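# Load the gear blank into the gear shaper chuck

## Task

Place the gear blank inside the gear shaper's chuck, then open the gripper so the blank is released and stays seated there.

## Robot and tools

Robot: two 6-joint arms with parallel grippers, named left_arm and right_arm. In the shared scene frame the origin is on the tabletop between the arms, +z is up, +x points out across the table, and left_arm is on the +y side. The names do not tell you which side of a camera image an arm is on. Base roots: left_arm at (-0.041, +0.326, 0) m, quat_wxyz (+0.999, 0, 0, +0.046); right_arm at (+0.029, -0.238, 0) m, quat_wxyz (+0.997, 0, 0, -0.076).

execute_actions takes {"actions": [...]} holding at most one item, plus an optional "pictures" boolean (images come by default). There are three forms:
- An empty list only reports the current state.
- A motion item {"rows": [[...]], "steps": n}. n is 1 to 15 (default 15), and each step is 1/30 s. Each row is used for one step, and the final row repeats if there are fewer rows than steps.
- A wait item {"steps": n} with n up to 300. It sends nothing new and returns once n steps have passed since the previous result. Your reply time counts toward those steps.
A refused call moves nothing.

Each row is one flat list of 14 numbers covering both arms, even when only one arm should move. The order is left_arm waist, shoulder, elbow, wrist pitch, wrist yaw, wrist roll, opening, then the same seven for right_arm. The joint values are absolute target angles in radians, on the same scale the Joint positions line prints. They are not offsets.

Stated joint ranges, the same for both arms:
- waist -2.618 to 3.054
- shoulder 0.000 to 3.142
- elbow 0.000 to 3.142
- wrist pitch -1.571 to 1.571
- wrist yaw -1.571 to 1.571
- wrist roll -2.094 to 2.094

A call is refused if any target lies more than 0.036 rad outside a range and also farther out than that joint's last reported angle. A real joint end may sit up to 0.036 rad from the stated one. Targets beyond it are clipped, and a "joint sent to its limit" line may appear, possibly about an earlier action. If that line is missing, it does not prove there is room left.

The opening value is absolute, from -1 (closed) to +1 (fully open, a pad gap of 0.094 m).

Motion limits: each step, a joint's target is capped at a fixed lead over its measured angle. The caps are 0.202 rad for the waist, 0.258 for the shoulder, 0.238 for the elbow, 0.573 for wrist pitch, and 0.522 for wrist yaw and wrist roll. If the targets would move a gripper more than 70 mm from where it is, they are all shrunk toward the current angles. Distant goals therefore need several calls.

Between calls the arms keep heading to the last row sent. They stop pursuing it once all of them are nearly still, or after any HELD step. After that, only a new action makes them continue or press harder. Fingers that are still moving finish their motion.

Result lines:
- The state line, left_arm: … | right_arm: …, gives each gripper's pinch point (metres) and quat_wxyz in the scene frame. The pinch point sits between the pads, about 1 cm behind the fingertips. It can be off, more so when the arm is far extended.
- The gripper's fingers point along its +z axis and close along its y axis.
- Joint positions and Joint velocities list each arm's joints in order (rad, rad/s), followed by the pad gap (m, m/s).
- grip_measured gives the finger opening on the same scale as the command. Each gripper's reading carries a fixed error of about 1 mm.
- "joint command not followed" means the clearance check altered or blocked joint targets. The rest of the row was still applied.
- HELD marks steps where your row, or part of it, was not sent.
- Joint torques follow the joint order. They are nonzero even in free air and are offset and noisy.
- MOTOR HOT appears from 75 °C. At 90 °C that arm stops for 10 s. At 100 °C the arm goes limp and falls. Both stops are reported as OVER-TEMPERATURE FAULT.

Gripping: to hold a part, command an opening below grip_measured. About 0.03 below grips firmly, and a smaller margin grips more gently. Pad force is capped near 50–62 N. Very thin parts get less force, and the first contact can spike.

zoom_image takes {"camera", "region": [x0, y0, x1, y1]}. The region is in pixels of that camera's most recent image, with the origin at the top left, and can be at most 504x504. The cameras are cam_high, cam_low, cam_left_wrist and cam_right_wrist, each 504x504. The wrist cameras are fisheye. read_manual(section="licences") returns only licence text and does not move anything. finished_scene(scene) ends the current scene, cannot be undone, and reports whether the goal is met. Call it only once the blank sits in the chuck and has been released. Replying without a tool call ends everything.

Avoid these:
- Dropping the blank or letting it slip.
- Knocking anything off the table, which fails the task.
- Slamming or pressing hard into things.
- Letting the arms collide or push against each other, which can end the scene.
- Gripping for long stretches, which heats the motors.

Parts may be tugged or nudged briefly at random, so check the grip and positions before releasing. Smooth, quick motion is better.

Each tool is called after "Request:" as a command line: name --argument value for each argument, lists and objects as JSON in quotes; but a table of rows of numbers goes row by row, as --pt "numbers of a row", without its own name.

## Session

Request:
execute_actions --actions '[]'

Scene clock: 0.00 s of 4200.00 s.
left_arm: end_effector_position=(+0.2276, +0.5210, +0.1504) grip_measured=+1.000 end_effector_quat_wxyz=(-0.006, -0.200, +0.980, -0.001) | right_arm: end_effector_position=(+0.6258, -0.3375, +0.2383) grip_measured=+1.000 end_effector_quat_wxyz=(+0.088, +0.598, +0.554, +0.572)
Joint positions: left_arm=[ 0.531  1.815  1.671 -1.438 -0.004  0.219  0.094] | right_arm=[-0.25   2.25   2.054 -0.375 -0.916  1.771  0.094]
Joint velocities: left_arm=[-0.012  0.002  0.017  0.022  0.037 -0.022  0.   ] | right_arm=[ 0.007 -0.017  0.002  0.007  0.007  0.022  0.   ]
Joint torques (N m, as the arm reports them, + toward a larger angle): no reading
Motor temperatures (°C, as the motors report them): left_arm=[25 40 30 31 28 26] | right_arm=[27 27 28 35 26 27]

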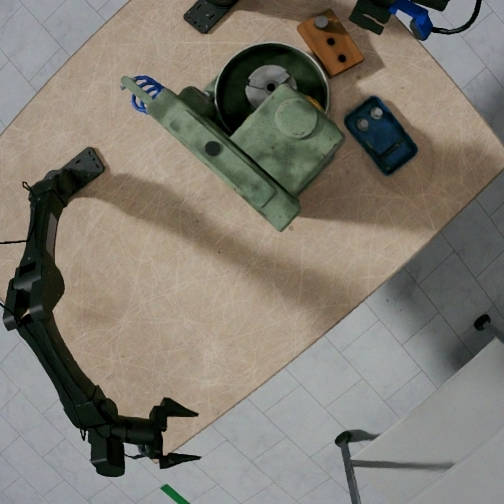

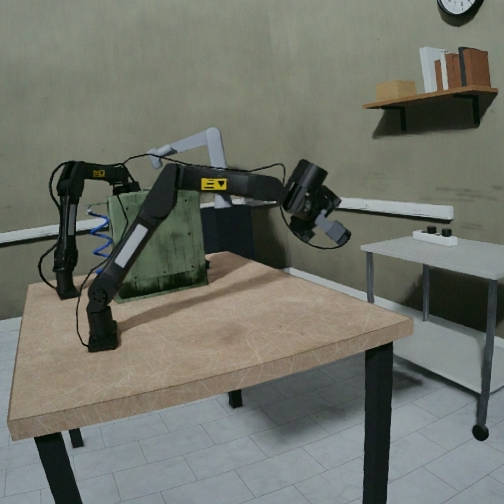

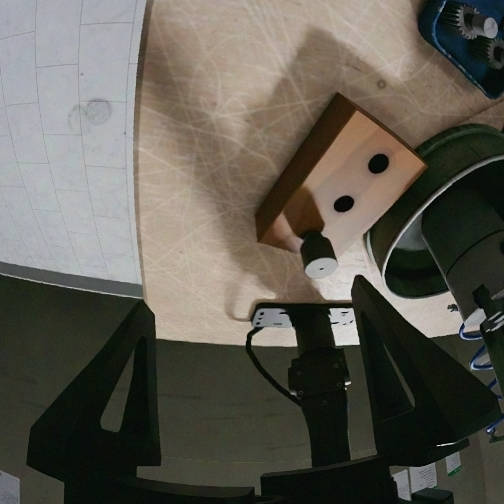

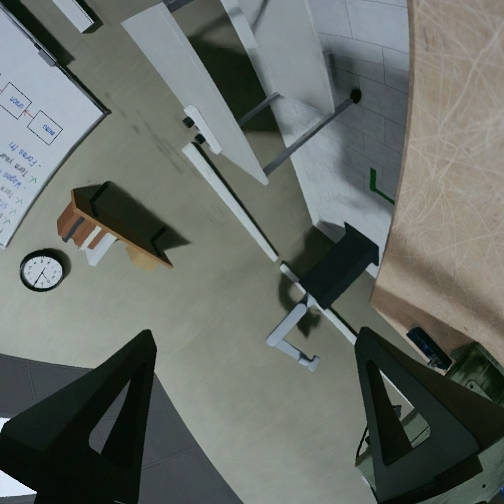

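Request:
zoom_image --camera "cam_high" --region '[280, 0, 480, 100]'

Request:
zoom_image --camera "cam_high" --region '[170, 0, 350, 160]'

Request:
zoom_image --camera "cam_left_wrist" --region '[250, 80, 450, 300]'

Region (280, 0, 480, 100) of cam_high's 504x504 image, scaled by 2.520, with more detail than that image has.

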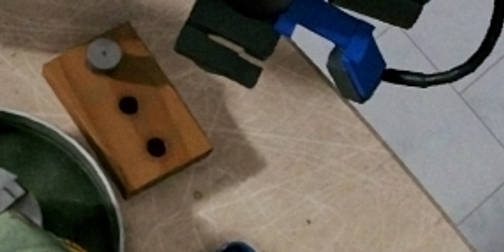

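Region (170, 0, 350, 160) of cam_high's 504x504 image, scaled by 2.800, with more detail than that image has.

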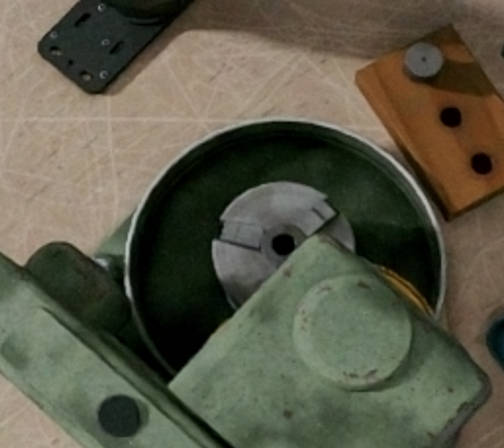

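Region (250, 80, 450, 300) of cam_left_wrist's 504x504 image, scaled by 2.291, with more detail than that image has; it fills the left 458 columns of this view, and the rest is white.

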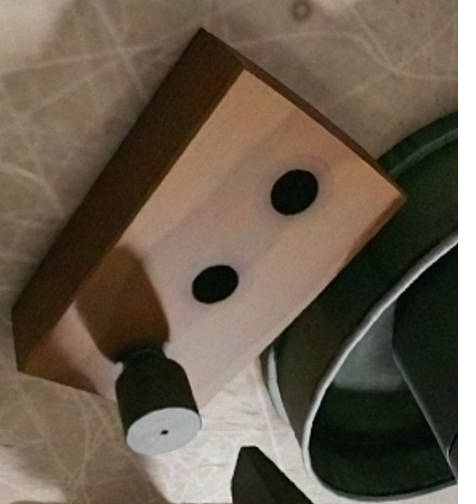

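Request:
zoom_image --camera "cam_high" --region '[240, 60, 310, 120]'

Request:
zoom_image --camera "cam_left_wrist" --region '[285, 215, 365, 295]'

Request:
zoom_image --camera "cam_high" --region '[295, 0, 365, 70]'

Region (240, 60, 310, 120) of cam_high's 504x504 image, scaled by 7.200, with more detail than that image has; it fills the top 432 rows of this view, and the rest is white.

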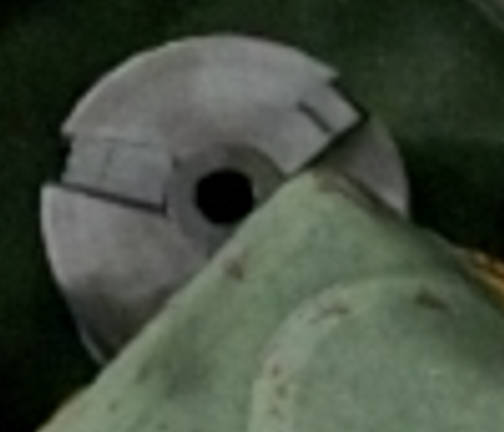

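Region (285, 215, 365, 295) of cam_left_wrist's 504x504 image, scaled by 6.300, with more detail than that image has.

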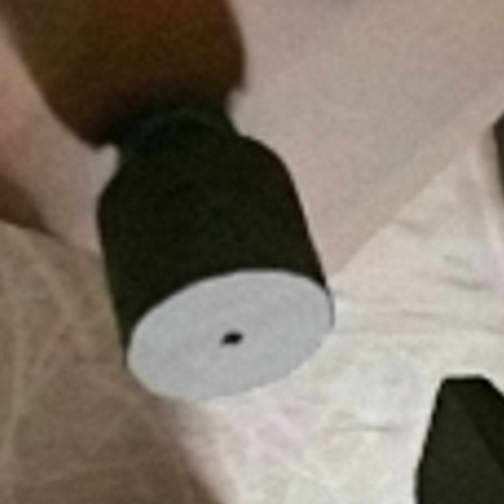

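Region (295, 0, 365, 70) of cam_high's 504x504 image, scaled by 7.200, with more detail than that image has.

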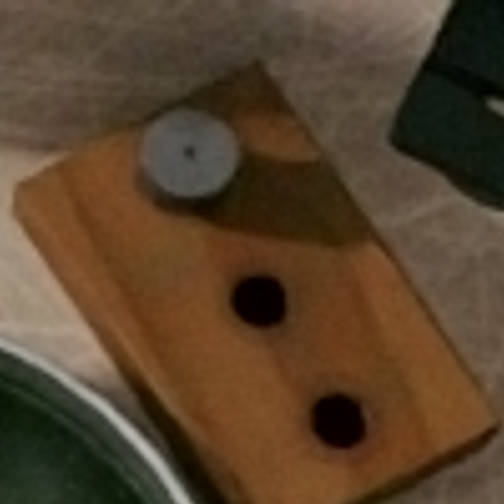

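Request:
execute_actions --actions '[{"rows": [[0.531,1.814,1.670,-1.437,0,0.219,1,-0.25,2.249,2.055,-0.375,-0.915,1.771,1],[0.531,1.810,1.666,-1.435,0,0.218,1,-0.25,2.248,2.057,-0.373,-0.913,1.771,1],[0.530,1.804,1.661,-1.431,0,0.217,1,-0.25,2.245,2.060,-0.371,-0.909,1.771,1],[0.529,1.796,1.653,-1.426,0,0.216,1,-0.25,2.241,2.065,-0.367,-0.904,1.771,1],[0.528,1.785,1.643,-1.419,0,0.215,1,-0.25,2.237,2.071,-0.363,-0.898,1.771,1],[0.527,1.772,1.631,-1.411,0,0.213,1,-0.25,2.231,2.078,-0.358,-0.890,1.771,1],[0.526,1.757,1.617,-1.402,0,0.211,1,-0.25,2.224,2.086,-0.352,-0.881,1.771,1],[0.524,1.741,1.601,-1.391,0,0.209,1,-0.25,2.217,2.095,-0.345,-0.871,1.771,1],[0.523,1.722,1.583,-1.379,0,0.206,1,-0.25,2.209,2.105,-0.338,-0.860,1.771,1],[0.521,1.702,1.564,-1.366,0,0.203,1,-0.25,2.200,2.117,-0.329,-0.848,1.771,1],[0.519,1.680,1.543,-1.353,0,0.200,1,-0.25,2.190,2.129,-0.321,-0.835,1.771,1],[0.517,1.656,1.521,-1.338,0,0.197,1,-0.25,2.179,2.142,-0.311,-0.821,1.771,1],[0.515,1.631,1.497,-1.322,0,0.194,1,-0.25,2.168,2.156,-0.301,-0.806,1.771,1],[0.513,1.604,1.472,-1.305,0,0.190,1,-0.25,2.156,2.171,-0.290,-0.790,1.771,1],[0.510,1.576,1.445,-1.287,0,0.186,1,-0.25,2.144,2.186,-0.279,-0.773,1.771,1]], "steps": 15}]' --pictures false

Request:
execute_actions --actions '[{"rows": [[0.507,1.547,1.418,-1.269,0,0.182,0.9,-0.25,2.131,2.202,-0.267,-0.755,1.771,1],[0.505,1.517,1.389,-1.249,0,0.178,0.9,-0.25,2.117,2.219,-0.255,-0.737,1.771,1],[0.502,1.485,1.359,-1.229,0,0.174,0.8,-0.25,2.103,2.237,-0.242,-0.718,1.771,1],[0.499,1.453,1.329,-1.209,0,0.169,0.8,-0.25,2.089,2.255,-0.229,-0.699,1.771,1],[0.496,1.419,1.297,-1.188,0,0.165,0.7,-0.25,2.074,2.273,-0.216,-0.678,1.771,1],[0.493,1.385,1.264,-1.166,0,0.160,0.7,-0.25,2.058,2.292,-0.202,-0.658,1.771,1],[0.490,1.350,1.231,-1.144,0,0.155,0.6,-0.25,2.043,2.312,-0.188,-0.637,1.771,1],[0.487,1.314,1.197,-1.121,0,0.150,0.6,-0.25,2.027,2.332,-0.173,-0.615,1.771,1],[0.484,1.277,1.163,-1.098,0,0.145,0.5,-0.25,2.011,2.352,-0.159,-0.594,1.771,1],[0.481,1.241,1.128,-1.075,0,0.140,0.5,-0.25,1.994,2.372,-0.144,-0.571,1.771,1],[0.477,1.203,1.093,-1.051,0,0.135,0.4,-0.25,1.978,2.393,-0.129,-0.549,1.771,1],[0.474,1.166,1.057,-1.027,0,0.130,0.4,-0.25,1.961,2.414,-0.113,-0.526,1.771,1],[0.471,1.128,1.022,-1.003,0,0.124,0.4,-0.25,1.944,2.435,-0.098,-0.504,1.771,1],[0.467,1.090,0.986,-0.979,0,0.119,0.4,-0.25,1.927,2.456,-0.083,-0.481,1.771,1],[0.464,1.052,0.950,-0.955,0,0.114,0.4,-0.25,1.910,2.477,-0.068,-0.458,1.771,1]], "steps": 15}]' --pictures false

Request:
execute_actions --actions '[{"rows": [[0.461,1.013,0.913,-0.931,0,0.109,0.4,-0.25,1.893,2.498,-0.052,-0.435,1.771,1],[0.457,0.975,0.877,-0.907,0,0.104,0.4,-0.25,1.876,2.519,-0.037,-0.412,1.771,1],[0.454,0.937,0.842,-0.883,0,0.098,0.4,-0.25,1.859,2.540,-0.022,-0.390,1.771,1],[0.451,0.900,0.806,-0.859,0,0.093,0.4,-0.25,1.842,2.561,-0.006,-0.367,1.771,1],[0.447,0.862,0.771,-0.835,0,0.088,0.4,-0.25,1.826,2.582,0.009,-0.345,1.771,1],[0.444,0.826,0.736,-0.812,0,0.083,0.4,-0.25,1.809,2.602,0.024,-0.322,1.771,1],[0.441,0.789,0.702,-0.789,0,0.078,0.4,-0.25,1.793,2.622,0.038,-0.301,1.771,1],[0.438,0.753,0.668,-0.766,0,0.073,0.4,-0.25,1.777,2.642,0.053,-0.279,1.771,1],[0.435,0.718,0.635,-0.744,0,0.068,0.4,-0.25,1.762,2.662,0.067,-0.258,1.771,1],[0.432,0.684,0.602,-0.722,0,0.063,0.4,-0.25,1.746,2.681,0.081,-0.238,1.771,1],[0.429,0.650,0.570,-0.701,0,0.059,0.4,-0.25,1.731,2.699,0.094,-0.217,1.771,1],[0.426,0.618,0.540,-0.681,0,0.054,0.4,-0.25,1.717,2.717,0.107,-0.198,1.771,1],[0.423,0.586,0.510,-0.661,0,0.050,0.4,-0.25,1.703,2.735,0.120,-0.179,1.771,1],[0.421,0.556,0.481,-0.641,0,0.046,0.4,-0.25,1.689,2.752,0.132,-0.161,1.771,1],[0.418,0.527,0.454,-0.623,0,0.042,0.4,-0.25,1.676,2.768,0.144,-0.143,1.771,1]], "steps": 15}]' --pictures false

Request:
execute_actions --actions '[{"rows": [[0.415,0.499,0.427,-0.605,0,0.038,0.4,-0.25,1.664,2.783,0.155,-0.126,1.771,1],[0.413,0.472,0.402,-0.588,0,0.034,0.4,-0.25,1.652,2.798,0.166,-0.110,1.771,1],[0.411,0.447,0.378,-0.572,0,0.031,0.4,-0.25,1.641,2.812,0.176,-0.095,1.771,1],[0.409,0.423,0.356,-0.557,0,0.028,0.4,-0.25,1.630,2.825,0.186,-0.081,1.771,1],[0.407,0.401,0.335,-0.544,0,0.025,0.4,-0.25,1.620,2.837,0.194,-0.068,1.771,1],[0.405,0.381,0.316,-0.531,0,0.022,0.4,-0.25,1.611,2.849,0.203,-0.056,1.771,1],[0.404,0.362,0.298,-0.519,0,0.019,0.4,-0.25,1.603,2.859,0.210,-0.045,1.771,1],[0.402,0.346,0.282,-0.508,0,0.017,0.4,-0.25,1.596,2.868,0.217,-0.035,1.771,1],[0.401,0.331,0.268,-0.499,0,0.015,0.4,-0.25,1.589,2.876,0.223,-0.026,1.771,1],[0.400,0.318,0.256,-0.491,0,0.013,0.4,-0.25,1.583,2.883,0.228,-0.018,1.771,1],[0.399,0.307,0.246,-0.484,0,0.012,0.4,-0.25,1.579,2.889,0.232,-0.012,1.771,1],[0.398,0.299,0.239,-0.479,0,0.011,0.4,-0.25,1.575,2.894,0.236,-0.007,1.771,1],[0.397,0.293,0.233,-0.475,0,0.010,0.4,-0.25,1.572,2.897,0.238,-0.003,1.771,1],[0.397,0.289,0.229,-0.473,0,0.009,0.4,-0.25,1.570,2.900,0.240,0,1.771,1],[0.397,0.288,0.228,-0.472,0,0.009,0.4,-0.25,1.570,2.900,0.240,0,1.771,1]], "steps": 15}]' --pictures false

Request:
execute_actions --actions '[{"steps": 12}]'

Request:
zoom_image --camera "cam_left_wrist" --region '[170, 170, 330, 330]'

Scene clock: 120.50 s of 4200.00 s.
left_arm: end_effector_position=(+0.2095, +0.5065, +0.1593) grip_measured=+1.000 end_effector_quat_wxyz=(+0.034, -0.204, +0.978, +0.017) | right_arm: end_effector_position=(+0.6324, -0.3500, +0.2650) grip_measured=+1.000 end_effector_quat_wxyz=(+0.141, +0.598, +0.548, +0.567)
Joint positions: left_arm=[ 0.527  1.643  1.503 -1.355 -0.004  0.206  0.094] | right_arm=[-0.25   2.229  2.097 -0.36  -0.838  1.776  0.094]
Joint velocities: left_arm=[-0.081 -0.803 -0.706  0.359  0.066 -0.051  0.   ] | right_arm=[ 0.002 -0.261  0.266  0.125  0.256 -0.007  0.   ]
Joint torques (N m, as the arm reports them, + toward a larger angle): left_arm=[-0.85 -9.4   6.58  0.24  0.04 -0.06] | right_arm=[ -0.09 -20.48   9.25   2.24  -0.2   -0.04]
Motor temperatures (°C, as the motors report them): left_arm=[25 42 31 28 28 26] | right_arm=[27 40 31 40 26 27]
Steps of this call (steps 1 to 90: nothing new was sent; then 117.00 s passed at rest; steps 91 to 105: all 15 steps of this action). Readings (joint positions):
91: left_arm=[0.531 1.815 1.671 -1.438 -0.004 0.219] | right_arm=[-0.250 2.250 2.054 -0.375 -0.916 1.771]
92: left_arm=[0.531 1.815 1.671 -1.438 -0.004 0.219] | right_arm=[-0.250 2.250 2.054 -0.375 -0.916 1.772]
94: left_arm=[0.531 1.815 1.671 -1.438 -0.004 0.219] | right_arm=[-0.250 2.250 2.054 -0.375 -0.915 1.773]
98: left_arm=[0.531 1.790 1.639 -1.421 -0.004 0.219] | right_arm=[-0.250 2.250 2.054 -0.374 -0.901 1.774]
105: the state above

Scene clock: 121.00 s of 4200.00 s.
left_arm: end_effector_position=(+0.1721, +0.4654, +0.1625) grip_measured=+0.403 end_effector_quat_wxyz=(+0.185, -0.208, +0.958, +0.071) | right_arm: end_effector_position=(+0.6108, -0.3650, +0.4489) grip_measured=+1.000 end_effector_quat_wxyz=(+0.353, +0.502, +0.516, +0.598)
Joint positions: left_arm=[ 0.48   1.133  1.027 -1.065 -0.004  0.145  0.066] | right_arm=[-0.25   2.074  2.28  -0.251 -0.666  1.781  0.094]
Joint velocities: left_arm=[-0.11  -1.101 -1.062  0.652 -0.125 -0.125 -0.   ] | right_arm=[-0.017 -0.286  0.354  0.095  0.359  0.066  0.   ]
Joint torques (N m, as the arm reports them, + toward a larger angle): left_arm=[-0.69 -4.41  7.23  0.75  0.05 -0.09] | right_arm=[ -0.03 -17.18   8.26   2.27   0.06  -0.05]
Motor temperatures (°C, as the motors report them): left_arm=[25 42 31 28 28 26] | right_arm=[27 40 31 40 26 27]
Steps of this call (steps 1 to 15: all 15 steps of this action). Readings (joint positions):
1: left_arm=[0.524 1.614 1.478 -1.341 -0.004 0.203] | right_arm=[-0.250 2.220 2.107 -0.355 -0.828 1.776]
2: left_arm=[0.521 1.585 1.452 -1.326 -0.004 0.200] | right_arm=[-0.250 2.210 2.118 -0.349 -0.818 1.776]
4: left_arm=[0.515 1.523 1.396 -1.292 -0.004 0.193] | right_arm=[-0.250 2.190 2.141 -0.335 -0.797 1.777]
8: left_arm=[0.503 1.391 1.270 -1.218 -0.004 0.178] | right_arm=[-0.250 2.147 2.191 -0.305 -0.752 1.778]
15: the state above

Scene clock: 121.50 s of 4200.00 s.
left_arm: end_effector_position=(+0.1508, +0.4393, +0.1279) grip_measured=+0.403 end_effector_quat_wxyz=(+0.356, -0.209, +0.904, +0.111) | right_arm: end_effector_position=(+0.5275, -0.3611, +0.6227) grip_measured=+1.000 end_effector_quat_wxyz=(+0.533, +0.398, +0.423, +0.615)
Joint positions: left_arm=[ 0.433  0.597  0.517 -0.726 -0.004  0.071  0.066] | right_arm=[-0.25   1.917  2.428 -0.139 -0.473  1.788  0.094]
Joint velocities: left_arm=[-0.066 -0.882 -0.857  0.593  0.007 -0.168 -0.   ] | right_arm=[ 0.007 -0.295  0.208  0.125  0.447 -0.007  0.   ]
Joint torques (N m, as the arm reports them, + toward a larger angle): left_arm=[-0.84 -0.83  8.04  1.31  0.02 -0.08] | right_arm=[ -0.05 -13.77   7.18   2.15   0.18  -0.06]
Motor temperatures (°C, as the motors report them): left_arm=[25 42 31 29 28 26] | right_arm=[27 40 31 40 26 27]
Steps of this call (steps 1 to 15: all 15 steps of this action). Readings (joint positions):
1: left_arm=[0.477 1.095 0.991 -1.042 -0.004 0.140] | right_arm=[-0.250 2.064 2.293 -0.244 -0.654 1.782]
2: left_arm=[0.474 1.057 0.955 -1.019 -0.004 0.135] | right_arm=[-0.250 2.054 2.305 -0.237 -0.642 1.783]
4: left_arm=[0.467 0.981 0.883 -0.972 -0.004 0.125] | right_arm=[-0.250 2.034 2.329 -0.222 -0.617 1.783]
8: left_arm=[0.454 0.832 0.742 -0.879 -0.004 0.104] | right_arm=[-0.250 1.993 2.370 -0.193 -0.566 1.785]
15: the state above

Scene clock: 122.00 s of 4200.00 s.
left_arm: end_effector_position=(+0.1555, +0.4355, +0.1063) grip_measured=+0.403 end_effector_quat_wxyz=(+0.457, -0.208, +0.856, +0.124) | right_arm: end_effector_position=(+0.3944, -0.3407, +0.7603) grip_measured=+1.000 end_effector_quat_wxyz=(+0.666, +0.290, +0.289, +0.624)
Joint positions: left_arm=[ 0.409  0.316  0.246 -0.515 -0.004  0.025  0.066] | right_arm=[-0.25   1.761  2.544 -0.021 -0.272  1.789  0.094]
Joint velocities: left_arm=[-0.017 -0.125 -0.115  0.168  0.066 -0.022  0.001] | right_arm=[ 0.002 -0.266  0.281  0.286  0.3   -0.007  0.   ]
Joint torques (N m, as the arm reports them, + toward a larger angle): left_arm=[-0.72 -0.17  8.27  1.6   0.02 -0.07] | right_arm=[ -0.01 -10.01   5.55   1.69   0.19  -0.04]
Motor temperatures (°C, as the motors report them): left_arm=[25 42 31 29 28 26] | right_arm=[27 40 31 40 26 27]
Steps of this call (steps 1 to 15: all 15 steps of this action). Readings (joint positions):
1: left_arm=[0.431 0.568 0.488 -0.705 -0.004 0.067] | right_arm=[-0.250 1.905 2.436 -0.131 -0.459 1.788]
2: left_arm=[0.428 0.539 0.461 -0.686 -0.004 0.062] | right_arm=[-0.250 1.894 2.443 -0.123 -0.446 1.789]
4: left_arm=[0.423 0.486 0.410 -0.649 -0.004 0.054] | right_arm=[-0.250 1.873 2.457 -0.108 -0.419 1.789]
8: left_arm=[0.416 0.398 0.325 -0.585 -0.004 0.040] | right_arm=[-0.250 1.830 2.486 -0.076 -0.364 1.789]
15: the state above

Scene clock: 122.40 s of 4200.00 s.
left_arm: end_effector_position=(+0.1589, +0.4373, +0.1120) grip_measured=+0.403 end_effector_quat_wxyz=(+0.471, -0.209, +0.848, +0.127) | right_arm: end_effector_position=(+0.2554, -0.3065, +0.8420) grip_measured=+1.000 end_effector_quat_wxyz=(+0.735, +0.176, +0.168, +0.633)
Joint positions: left_arm=[ 0.408  0.311  0.242 -0.483 -0.004  0.019  0.066] | right_arm=[-0.25   1.679  2.711  0.066 -0.141  1.789  0.094]
Joint velocities: left_arm=[-0.012 -0.002 -0.007 -0.081 -0.081  0.022 -0.001] | right_arm=[ 0.002 -0.139  0.471  0.227  0.33  -0.022  0.   ]
Joint torques (N m, as the arm reports them, + toward a larger angle): left_arm=[-0.86 -0.41  7.9   1.59  0.03 -0.09] | right_arm=[-0.09 -6.72  3.81  1.1   0.12 -0.07]
Motor temperatures (°C, as the motors report them): left_arm=[25 42 31 29 28 26] | right_arm=[27 40 31 40 26 27]
Steps of this call (steps 1 to 12: the robot went on to your last target). Readings (joint positions):
1: left_arm=[0.408 0.313 0.244 -0.509 -0.004 0.024] | right_arm=[-0.250 1.753 2.555 -0.013 -0.260 1.789]
2: left_arm=[0.408 0.312 0.242 -0.505 -0.004 0.023] | right_arm=[-0.250 1.745 2.566 -0.006 -0.248 1.789]
4: left_arm=[0.408 0.312 0.242 -0.497 -0.004 0.021] | right_arm=[-0.250 1.729 2.590 0.009 -0.224 1.789]
8: left_arm=[0.408 0.311 0.242 -0.487 -0.004 0.020] | right_arm=[-0.250 1.702 2.645 0.038 -0.180 1.789]
12: the state above

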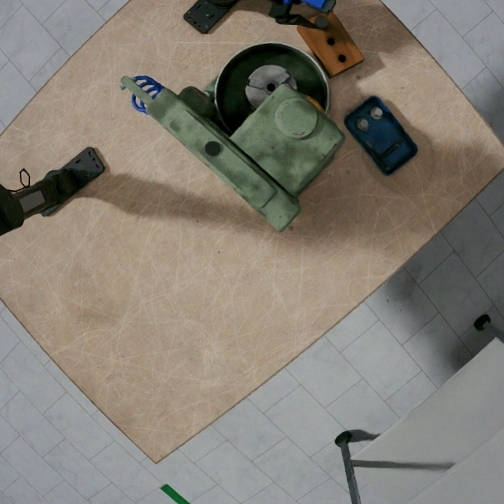

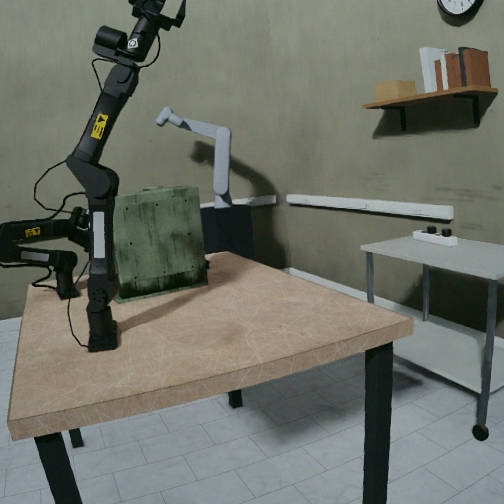

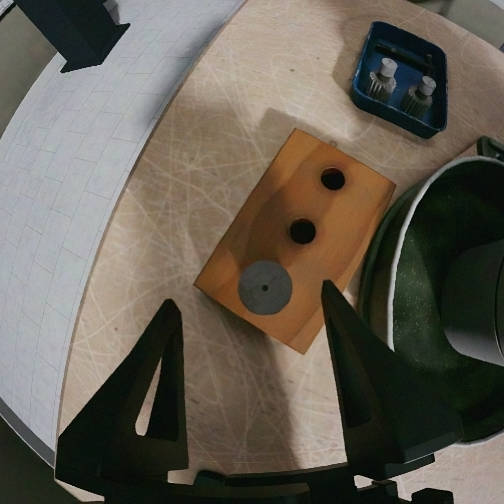

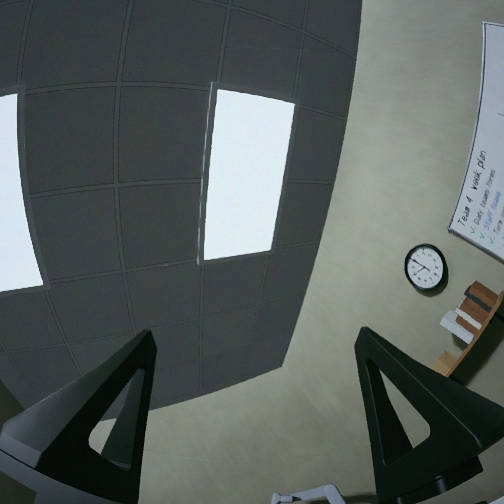

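Region (170, 170, 330, 330) of cam_left_wrist's 504x504 image, scaled by 3.150, with more detail than that image has.

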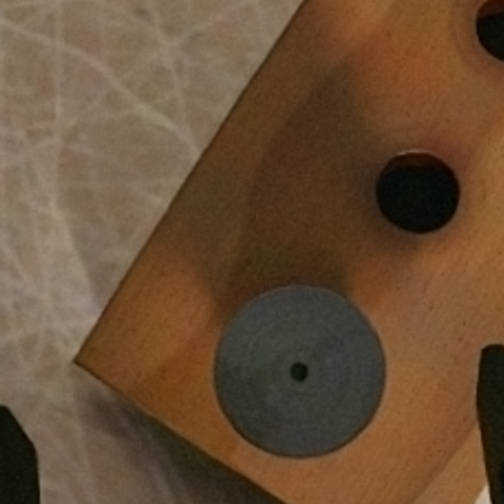

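Request:
execute_actions --actions '[{"rows": [[0.395,0.290,0.227,-0.462,0,0.018,0.4,-0.25,1.57,2.9,0.24,0,1.771,1],[0.393,0.292,0.225,-0.457,0,0.018,0.4,-0.25,1.57,2.9,0.24,0,1.771,1],[0.391,0.294,0.223,-0.451,0,0.018,0.4,-0.25,1.57,2.9,0.24,0,1.771,1],[0.389,0.296,0.218,-0.445,0,0.018,0.4,-0.25,1.57,2.9,0.24,0,1.771,1],[0.387,0.298,0.214,-0.437,0,0.018,0.4,-0.25,1.57,2.9,0.24,0,1.771,1],[0.385,0.300,0.208,-0.429,0,0.018,0.3,-0.25,1.57,2.9,0.24,0,1.771,1],[0.383,0.302,0.201,-0.420,0,0.018,0.3,-0.25,1.57,2.9,0.24,0,1.771,1],[0.381,0.304,0.194,-0.411,0,0.018,0.3,-0.25,1.57,2.9,0.24,0,1.771,1],[0.379,0.306,0.186,-0.402,0,0.018,0.3,-0.25,1.57,2.9,0.24,0,1.771,1],[0.377,0.308,0.178,-0.392,0,0.018,0.3,-0.25,1.57,2.9,0.24,0,1.771,1],[0.375,0.310,0.169,-0.382,0,0.018,0.2,-0.25,1.57,2.9,0.24,0,1.771,1],[0.373,0.310,0.160,-0.373,0,0.018,0.2,-0.25,1.57,2.9,0.24,0,1.771,1],[0.371,0.310,0.150,-0.363,0,0.018,0.2,-0.25,1.57,2.9,0.24,0,1.771,1],[0.369,0.310,0.141,-0.353,0,0.018,0.2,-0.25,1.57,2.9,0.24,0,1.771,1],[0.369,0.310,0.131,-0.343,0,0.018,0.2,-0.25,1.57,2.9,0.24,0,1.771,1]], "steps": 15}]' --pictures false

Request:
execute_actions --actions '[{"rows": [[0.369,0.310,0.121,-0.334,0,0.018,0.2,-0.25,1.57,2.9,0.24,0,1.771,1],[0.369,0.310,0.112,-0.325,0,0.018,0.2,-0.25,1.57,2.9,0.24,0,1.771,1],[0.369,0.310,0.102,-0.316,0,0.018,0.2,-0.25,1.57,2.9,0.24,0,1.771,1],[0.369,0.310,0.093,-0.308,0,0.018,0.2,-0.25,1.57,2.9,0.24,0,1.771,1],[0.369,0.310,0.084,-0.300,0,0.018,0.2,-0.25,1.57,2.9,0.24,0,1.771,1],[0.369,0.310,0.076,-0.294,0,0.018,0.2,-0.25,1.57,2.9,0.24,0,1.771,1],[0.369,0.310,0.068,-0.288,0,0.018,0.2,-0.25,1.57,2.9,0.24,0,1.771,1],[0.369,0.310,0.061,-0.283,0,0.018,0.2,-0.25,1.57,2.9,0.24,0,1.771,1],[0.369,0.310,0.054,-0.279,0,0.018,0.2,-0.25,1.57,2.9,0.24,0,1.771,1],[0.369,0.310,0.048,-0.276,0,0.018,0.2,-0.25,1.57,2.9,0.24,0,1.771,1],[0.369,0.310,0.043,-0.274,0,0.018,0.2,-0.25,1.57,2.9,0.24,0,1.771,1],[0.369,0.310,0.039,-0.273,0,0.018,0.2,-0.25,1.57,2.9,0.24,0,1.771,1],[0.369,0.310,0.037,-0.273,0,0.018,0.2,-0.25,1.57,2.9,0.24,0,1.771,1],[0.369,0.310,0.035,-0.273,0,0.018,0.2,-0.25,1.57,2.9,0.24,0,1.771,1],[0.369,0.310,0.034,-0.273,0,0.018,0.2,-0.25,1.57,2.9,0.24,0,1.771,1]], "steps": 15}]' --pictures false

Request:
execute_actions --actions '[{"steps": 12}]'

Request:
zoom_image --camera "cam_left_wrist" --region '[170, 230, 330, 380]'

Scene clock: 189.73 s of 4200.00 s.
left_arm: end_effector_position=(+0.1658, +0.4340, +0.0951) grip_measured=+0.203 end_effector_quat_wxyz=(+0.478, -0.197, +0.847, +0.122) | right_arm: end_effector_position=(+0.0493, -0.2464, +0.8836) grip_measured=+1.000 end_effector_quat_wxyz=(+0.773, +0.005, +0.002, +0.635)
Joint positions: left_arm=[ 0.382  0.311  0.163 -0.39  -0.004  0.019  0.057] | right_arm=[-0.25   1.563  2.889  0.235  0.001  1.777  0.094]
Joint velocities: left_arm=[-0.037  0.027 -0.3    0.271 -0.037  0.007 -0.001] | right_arm=[-0.002 -0.002 -0.002 -0.022 -0.037 -0.066  0.   ]
Joint torques (N m, as the arm reports them, + toward a larger angle): left_arm=[-0.77  1.36  8.03  1.57  0.02  0.  ] | right_arm=[-0.02  0.96  0.42  0.04  0.   -0.06]
Motor temperatures (°C, as the motors report them): left_arm=[26 38 31 35 28 26] | right_arm=[27 30 29 33 26 27]
Steps of this call (steps 1 to 45: the robot went on to your last target; steps 46 to 90: nothing new was sent; then 63.83 s passed at rest; steps 91 to 105: all 15 steps of this action). Readings (joint positions):
91: left_arm=[0.408 0.311 0.242 -0.481 -0.004 0.019] | right_arm=[-0.250 1.563 2.889 0.235 0.001 1.777]
92: left_arm=[0.408 0.311 0.242 -0.479 -0.004 0.019] | right_arm=[-0.250 1.563 2.889 0.235 0.001 1.777]
94: left_arm=[0.404 0.311 0.242 -0.473 -0.004 0.019] | right_arm=[-0.250 1.563 2.889 0.235 0.001 1.777]
98: left_arm=[0.395 0.311 0.225 -0.444 -0.004 0.019] | right_arm=[-0.250 1.563 2.889 0.235 0.001 1.777]
105: the state above

Scene clock: 190.23 s of 4200.00 s.
left_arm: end_effector_position=(+0.1651, +0.4332, +0.0687) grip_measured=+0.203 end_effector_quat_wxyz=(+0.472, -0.197, +0.851, +0.120) | right_arm: end_effector_position=(+0.0493, -0.2464, +0.8836) grip_measured=+1.000 end_effector_quat_wxyz=(+0.773, +0.005, +0.002, +0.635)
Joint positions: left_arm=[ 0.38   0.311  0.071 -0.314 -0.004  0.019  0.057] | right_arm=[-0.25   1.563  2.889  0.235  0.001  1.777  0.094]
Joint velocities: left_arm=[-0.027  0.002 -0.017 -0.022 -0.051  0.051 -0.   ] | right_arm=[ 0.012 -0.002 -0.002 -0.022 -0.022 -0.022  0.   ]
Joint torques (N m, as the arm reports them, + toward a larger angle): left_arm=[0.01 1.36 9.82 1.51 0.01 0.02] | right_arm=[-0.02  0.98  0.43  0.05 -0.01 -0.06]
Motor temperatures (°C, as the motors report them): left_arm=[26 38 31 35 28 26] | right_arm=[27 30 29 33 26 27]
A step of this action was HELD (marked below), so the robot has no last target. An arm can still carry out its HELD step.
Steps of this call (steps 1 to 15: all 15 steps of this action). Readings (joint positions):
1: left_arm=[0.380 0.311 0.153 -0.381 -0.004 0.019] | right_arm=[-0.250 1.563 2.889 0.235 0.001 1.777]
2: left_arm=[0.380 0.311 0.143 -0.372 -0.004 0.019] | right_arm=[-0.250 1.563 2.889 0.235 0.001 1.777]
4: left_arm=[0.380 0.311 0.124 -0.355 -0.004 0.019] | right_arm=[-0.250 1.563 2.889 0.235 0.001 1.777]
8: left_arm=[0.380 0.311 0.088 -0.324 -0.004 0.019] | right_arm=[-0.250 1.563 2.889 0.235 0.001 1.777]
11: left_arm=[0.380 0.311 0.071 -0.312 -0.004 0.019] | right_arm=[-0.250 1.563 2.889 0.235 0.001 1.777] HELD
12: left_arm=[0.380 0.311 0.071 -0.315 -0.004 0.019] | right_arm=[-0.250 1.563 2.889 0.235 0.001 1.777] HELD
13: left_arm=[0.380 0.311 0.071 -0.314 -0.004 0.019] | right_arm=[-0.250 1.563 2.889 0.235 0.001 1.777] HELD
14: left_arm=[0.380 0.311 0.071 -0.314 -0.004 0.019] | right_arm=[-0.250 1.563 2.889 0.235 0.001 1.777] HELD
15: the state above HELD
joint command not followed: on one or more control steps a check withheld the commanded joint targets of the left arm, and it was not sent them on those steps. On the call's last step the targets were still withheld.
cause: the commanded joint targets would bring two parts of the arm too close to each other (its upper arm (the part past joint 2) and its wrist (the part past joint 5), with joints 3 (elbow) to 5 (wrist yaw) between them); next, command targets that bring no two parts of the arm closer together.

Scene clock: 190.63 s of 4200.00 s.
left_arm: end_effector_position=(+0.1651, +0.4332, +0.0687) grip_measured=+0.203 end_effector_quat_wxyz=(+0.472, -0.197, +0.851, +0.120) | right_arm: end_effector_position=(+0.0493, -0.2464, +0.8836) grip_measured=+1.000 end_effector_quat_wxyz=(+0.773, +0.005, +0.002, +0.635)
Joint positions: left_arm=[ 0.38   0.311  0.071 -0.314 -0.004  0.019  0.057] | right_arm=[-0.25   1.563  2.889  0.235  0.001  1.777  0.094]
Joint velocities: left_arm=[-0.012  0.017  0.002 -0.022 -0.007  0.007 -0.   ] | right_arm=[ 0.012  0.012 -0.002 -0.066 -0.022  0.007  0.   ]
Joint torques (N m, as the arm reports them, + toward a larger angle): left_arm=[-0.04  1.49  9.8   1.52  0.   -0.01] | right_arm=[-0.01  0.98  0.43  0.04 -0.01 -0.06]
Motor temperatures (°C, as the motors report them): left_arm=[26 38 31 35 28 26] | right_arm=[27 30 29 33 26 27]
Steps of this call (steps 1 to 12: nothing new was sent). Readings (joint positions):
1: left_arm=[0.380 0.311 0.071 -0.314 -0.004 0.019] | right_arm=[-0.250 1.563 2.889 0.235 0.001 1.777]
2: left_arm=[0.380 0.311 0.071 -0.314 -0.004 0.019] | right_arm=[-0.250 1.563 2.889 0.235 0.001 1.777]
4: left_arm=[0.380 0.311 0.071 -0.314 -0.004 0.019] | right_arm=[-0.250 1.563 2.889 0.235 0.001 1.777]
8: left_arm=[0.380 0.311 0.071 -0.314 -0.004 0.019] | right_arm=[-0.250 1.563 2.889 0.235 0.001 1.777]
12: the state above

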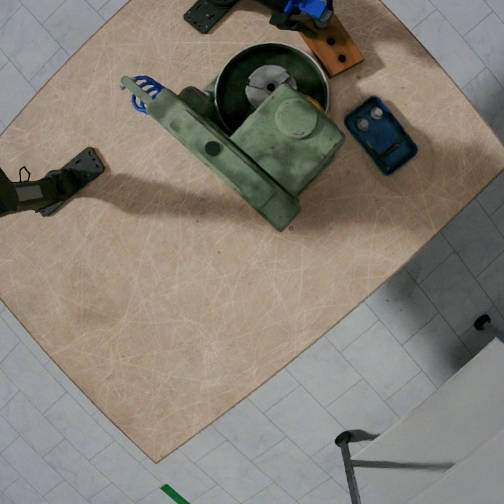

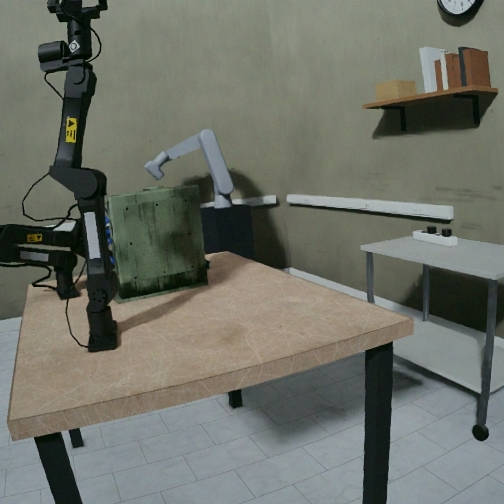

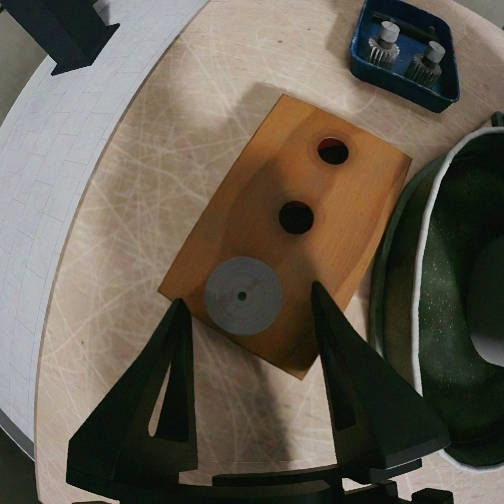

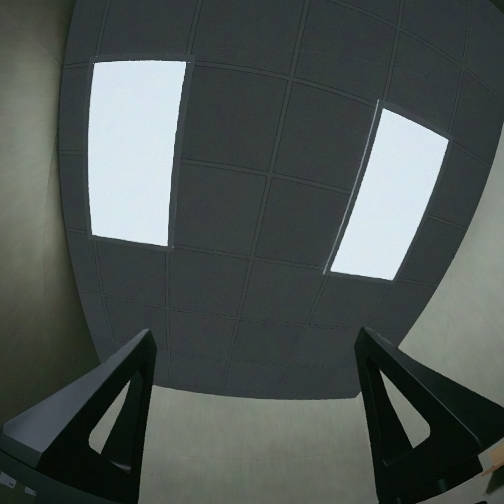

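Region (170, 230, 330, 380) of cam_left_wrist's 504x504 image, scaled by 3.150, with more detail than that image has; it fills the top 472 rows of this view, and the rest is white.

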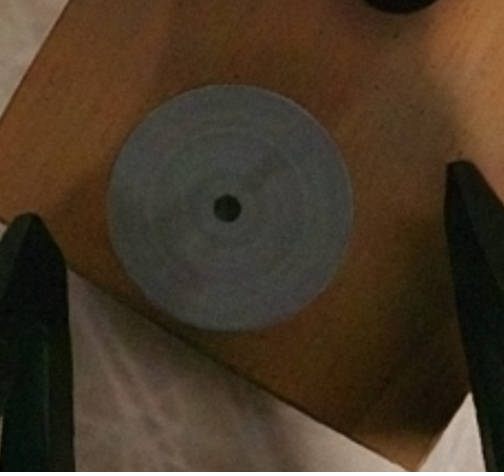

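Request:
execute_actions --actions '[{"rows": [[0.375,0.313,0.068,-0.300,0,0.018,0.15,-0.25,1.57,2.9,0.24,0,1.771,1],[0.375,0.315,0.066,-0.293,0,0.018,0.1,-0.25,1.57,2.9,0.24,0,1.771,1],[0.375,0.318,0.064,-0.286,0,0.018,0.05,-0.25,1.57,2.9,0.24,0,1.771,1],[0.375,0.322,0.062,-0.279,0,0.018,0.0,-0.25,1.57,2.9,0.24,0,1.771,1],[0.375,0.327,0.060,-0.272,0,0.018,-0.05,-0.25,1.57,2.9,0.24,0,1.771,1],[0.375,0.332,0.058,-0.265,0,0.018,-0.1,-0.25,1.57,2.9,0.24,0,1.771,1],[0.375,0.337,0.056,-0.258,0,0.018,-0.15,-0.25,1.57,2.9,0.24,0,1.771,1],[0.375,0.342,0.054,-0.252,0,0.018,-0.15,-0.25,1.57,2.9,0.24,0,1.771,1],[0.375,0.347,0.052,-0.246,0,0.018,-0.15,-0.25,1.57,2.9,0.24,0,1.771,1],[0.375,0.352,0.050,-0.241,0,0.018,-0.15,-0.25,1.57,2.9,0.24,0,1.771,1],[0.375,0.357,0.048,-0.237,0,0.018,-0.15,-0.25,1.57,2.9,0.24,0,1.771,1],[0.375,0.361,0.046,-0.234,0,0.018,-0.15,-0.25,1.57,2.9,0.24,0,1.771,1],[0.375,0.364,0.045,-0.232,0,0.018,-0.15,-0.25,1.57,2.9,0.24,0,1.771,1],[0.375,0.366,0.044,-0.231,0,0.018,-0.15,-0.25,1.57,2.9,0.24,0,1.771,1],[0.375,0.367,0.043,-0.231,0,0.018,-0.15,-0.25,1.57,2.9,0.24,0,1.771,1]], "steps": 15}]' --pictures false

Request:
execute_actions --actions '[{"steps": 15}]'

Request:
zoom_image --camera "cam_left_wrist" --region '[170, 230, 330, 380]'

Scene clock: 238.37 s of 4200.00 s.
left_arm: end_effector_position=(+0.1697, +0.4356, +0.0694) grip_measured=-0.147 end_effector_quat_wxyz=(+0.477, -0.196, +0.848, +0.121) | right_arm: end_effector_position=(+0.0493, -0.2464, +0.8836) grip_measured=+1.000 end_effector_quat_wxyz=(+0.773, +0.005, +0.002, +0.635)
Joint positions: left_arm=[ 0.38   0.357  0.064 -0.249 -0.004  0.019  0.04 ] | right_arm=[-0.25   1.563  2.889  0.235  0.001  1.777  0.094]
Joint velocities: left_arm=[-0.007  0.051 -0.076 -0.007 -0.125  0.095 -0.   ] | right_arm=[-0.012 -0.002 -0.017  0.022 -0.007 -0.066  0.   ]
Joint torques (N m, as the arm reports them, + toward a larger angle): left_arm=[-0.27  1.71  7.88  1.57  0.03 -0.03] | right_arm=[-0.02  0.97  0.42  0.05 -0.01 -0.06]
Motor temperatures (°C, as the motors report them): left_arm=[26 38 32 36 28 26] | right_arm=[27 30 29 32 26 27]
Steps of this call (steps 1 to 90: nothing new was sent; then 44.23 s passed at rest; steps 91 to 105: all 15 steps of this action). Readings (joint positions):
91: left_arm=[0.380 0.311 0.071 -0.314 -0.004 0.019] | right_arm=[-0.250 1.563 2.889 0.235 0.001 1.777]
92: left_arm=[0.380 0.311 0.071 -0.313 -0.004 0.019] | right_arm=[-0.250 1.563 2.889 0.235 0.001 1.777]
94: left_arm=[0.380 0.311 0.071 -0.307 -0.004 0.019] | right_arm=[-0.250 1.563 2.889 0.235 0.001 1.777]
98: left_arm=[0.380 0.327 0.071 -0.285 -0.004 0.019] | right_arm=[-0.250 1.563 2.889 0.235 0.001 1.777]
105: the state above

Scene clock: 238.87 s of 4200.00 s.
left_arm: end_effector_position=(+0.1695, +0.4355, +0.0667) grip_measured=-0.147 end_effector_quat_wxyz=(+0.475, -0.196, +0.849, +0.121) | right_arm: end_effector_position=(+0.0493, -0.2464, +0.8836) grip_measured=+1.000 end_effector_quat_wxyz=(+0.773, +0.005, +0.002, +0.635)
Joint positions: left_arm=[ 0.38   0.361  0.057 -0.241 -0.004  0.019  0.04 ] | right_arm=[-0.25   1.563  2.889  0.235  0.001  1.777  0.094]
Joint velocities: left_arm=[-0.007 -0.007  0.002 -0.066  0.007  0.022 -0.001] | right_arm=[ 0.002  0.002 -0.012 -0.022  0.007  0.007  0.   ]
Joint torques (N m, as the arm reports them, + toward a larger angle): left_arm=[-0.41  1.63  8.17  1.6   0.04  0.  ] | right_arm=[-0.01  0.98  0.42  0.05  0.   -0.06]
Motor temperatures (°C, as the motors report them): left_arm=[26 38 32 36 28 26] | right_arm=[27 30 29 32 26 27]
Steps of this call (steps 1 to 15: the robot went on to your last target). Readings (joint positions):
1: left_arm=[0.380 0.359 0.062 -0.248 -0.004 0.019] | right_arm=[-0.250 1.563 2.889 0.235 0.001 1.777]
2: left_arm=[0.380 0.360 0.059 -0.247 -0.004 0.019] | right_arm=[-0.250 1.563 2.889 0.235 0.001 1.777]
4: left_arm=[0.380 0.361 0.057 -0.247 -0.004 0.019] | right_arm=[-0.250 1.563 2.889 0.235 0.001 1.777]
8: left_arm=[0.380 0.361 0.057 -0.243 -0.004 0.019] | right_arm=[-0.250 1.563 2.889 0.235 0.001 1.777]
15: the state above
All arms were judged still, so your last target was given up. Only a new action makes them travel on or press farther. Fingers that are still opening or closing keep moving.

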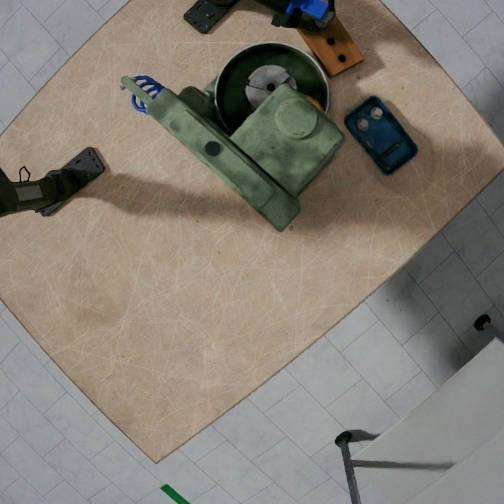

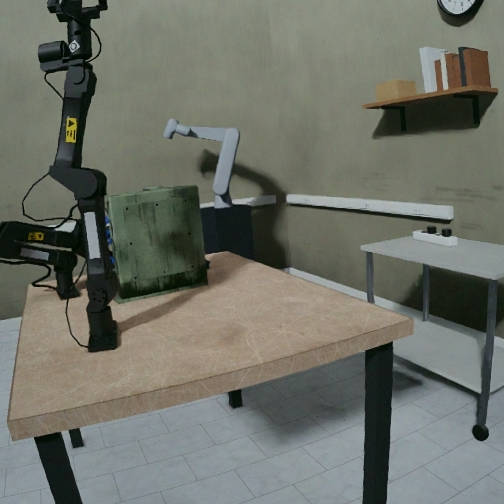

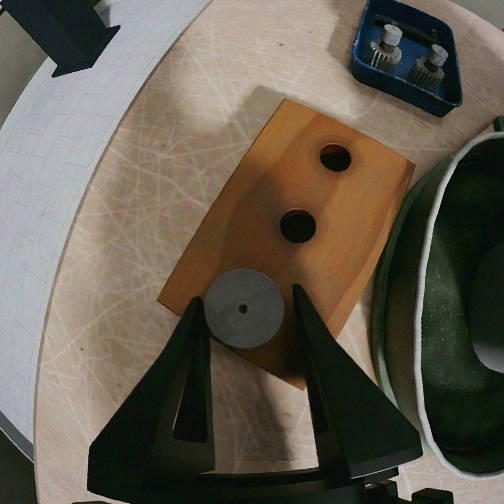

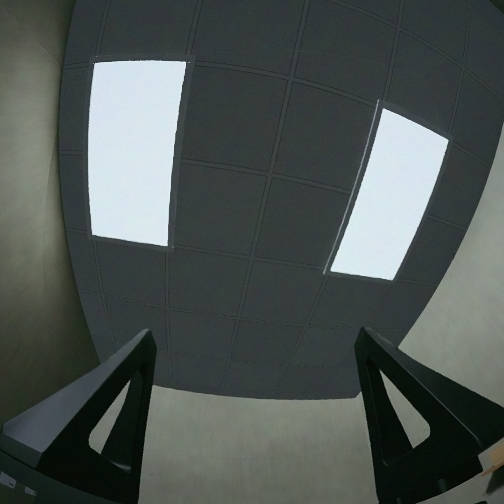

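Region (170, 230, 330, 380) of cam_left_wrist's 504x504 image, scaled by 3.150, with more detail than that image has; it fills the top 472 rows of this view, and the rest is white.

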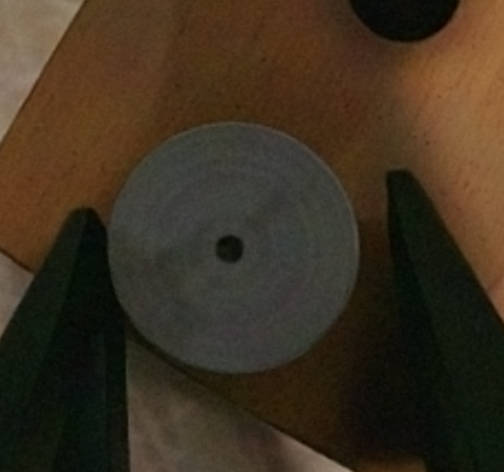

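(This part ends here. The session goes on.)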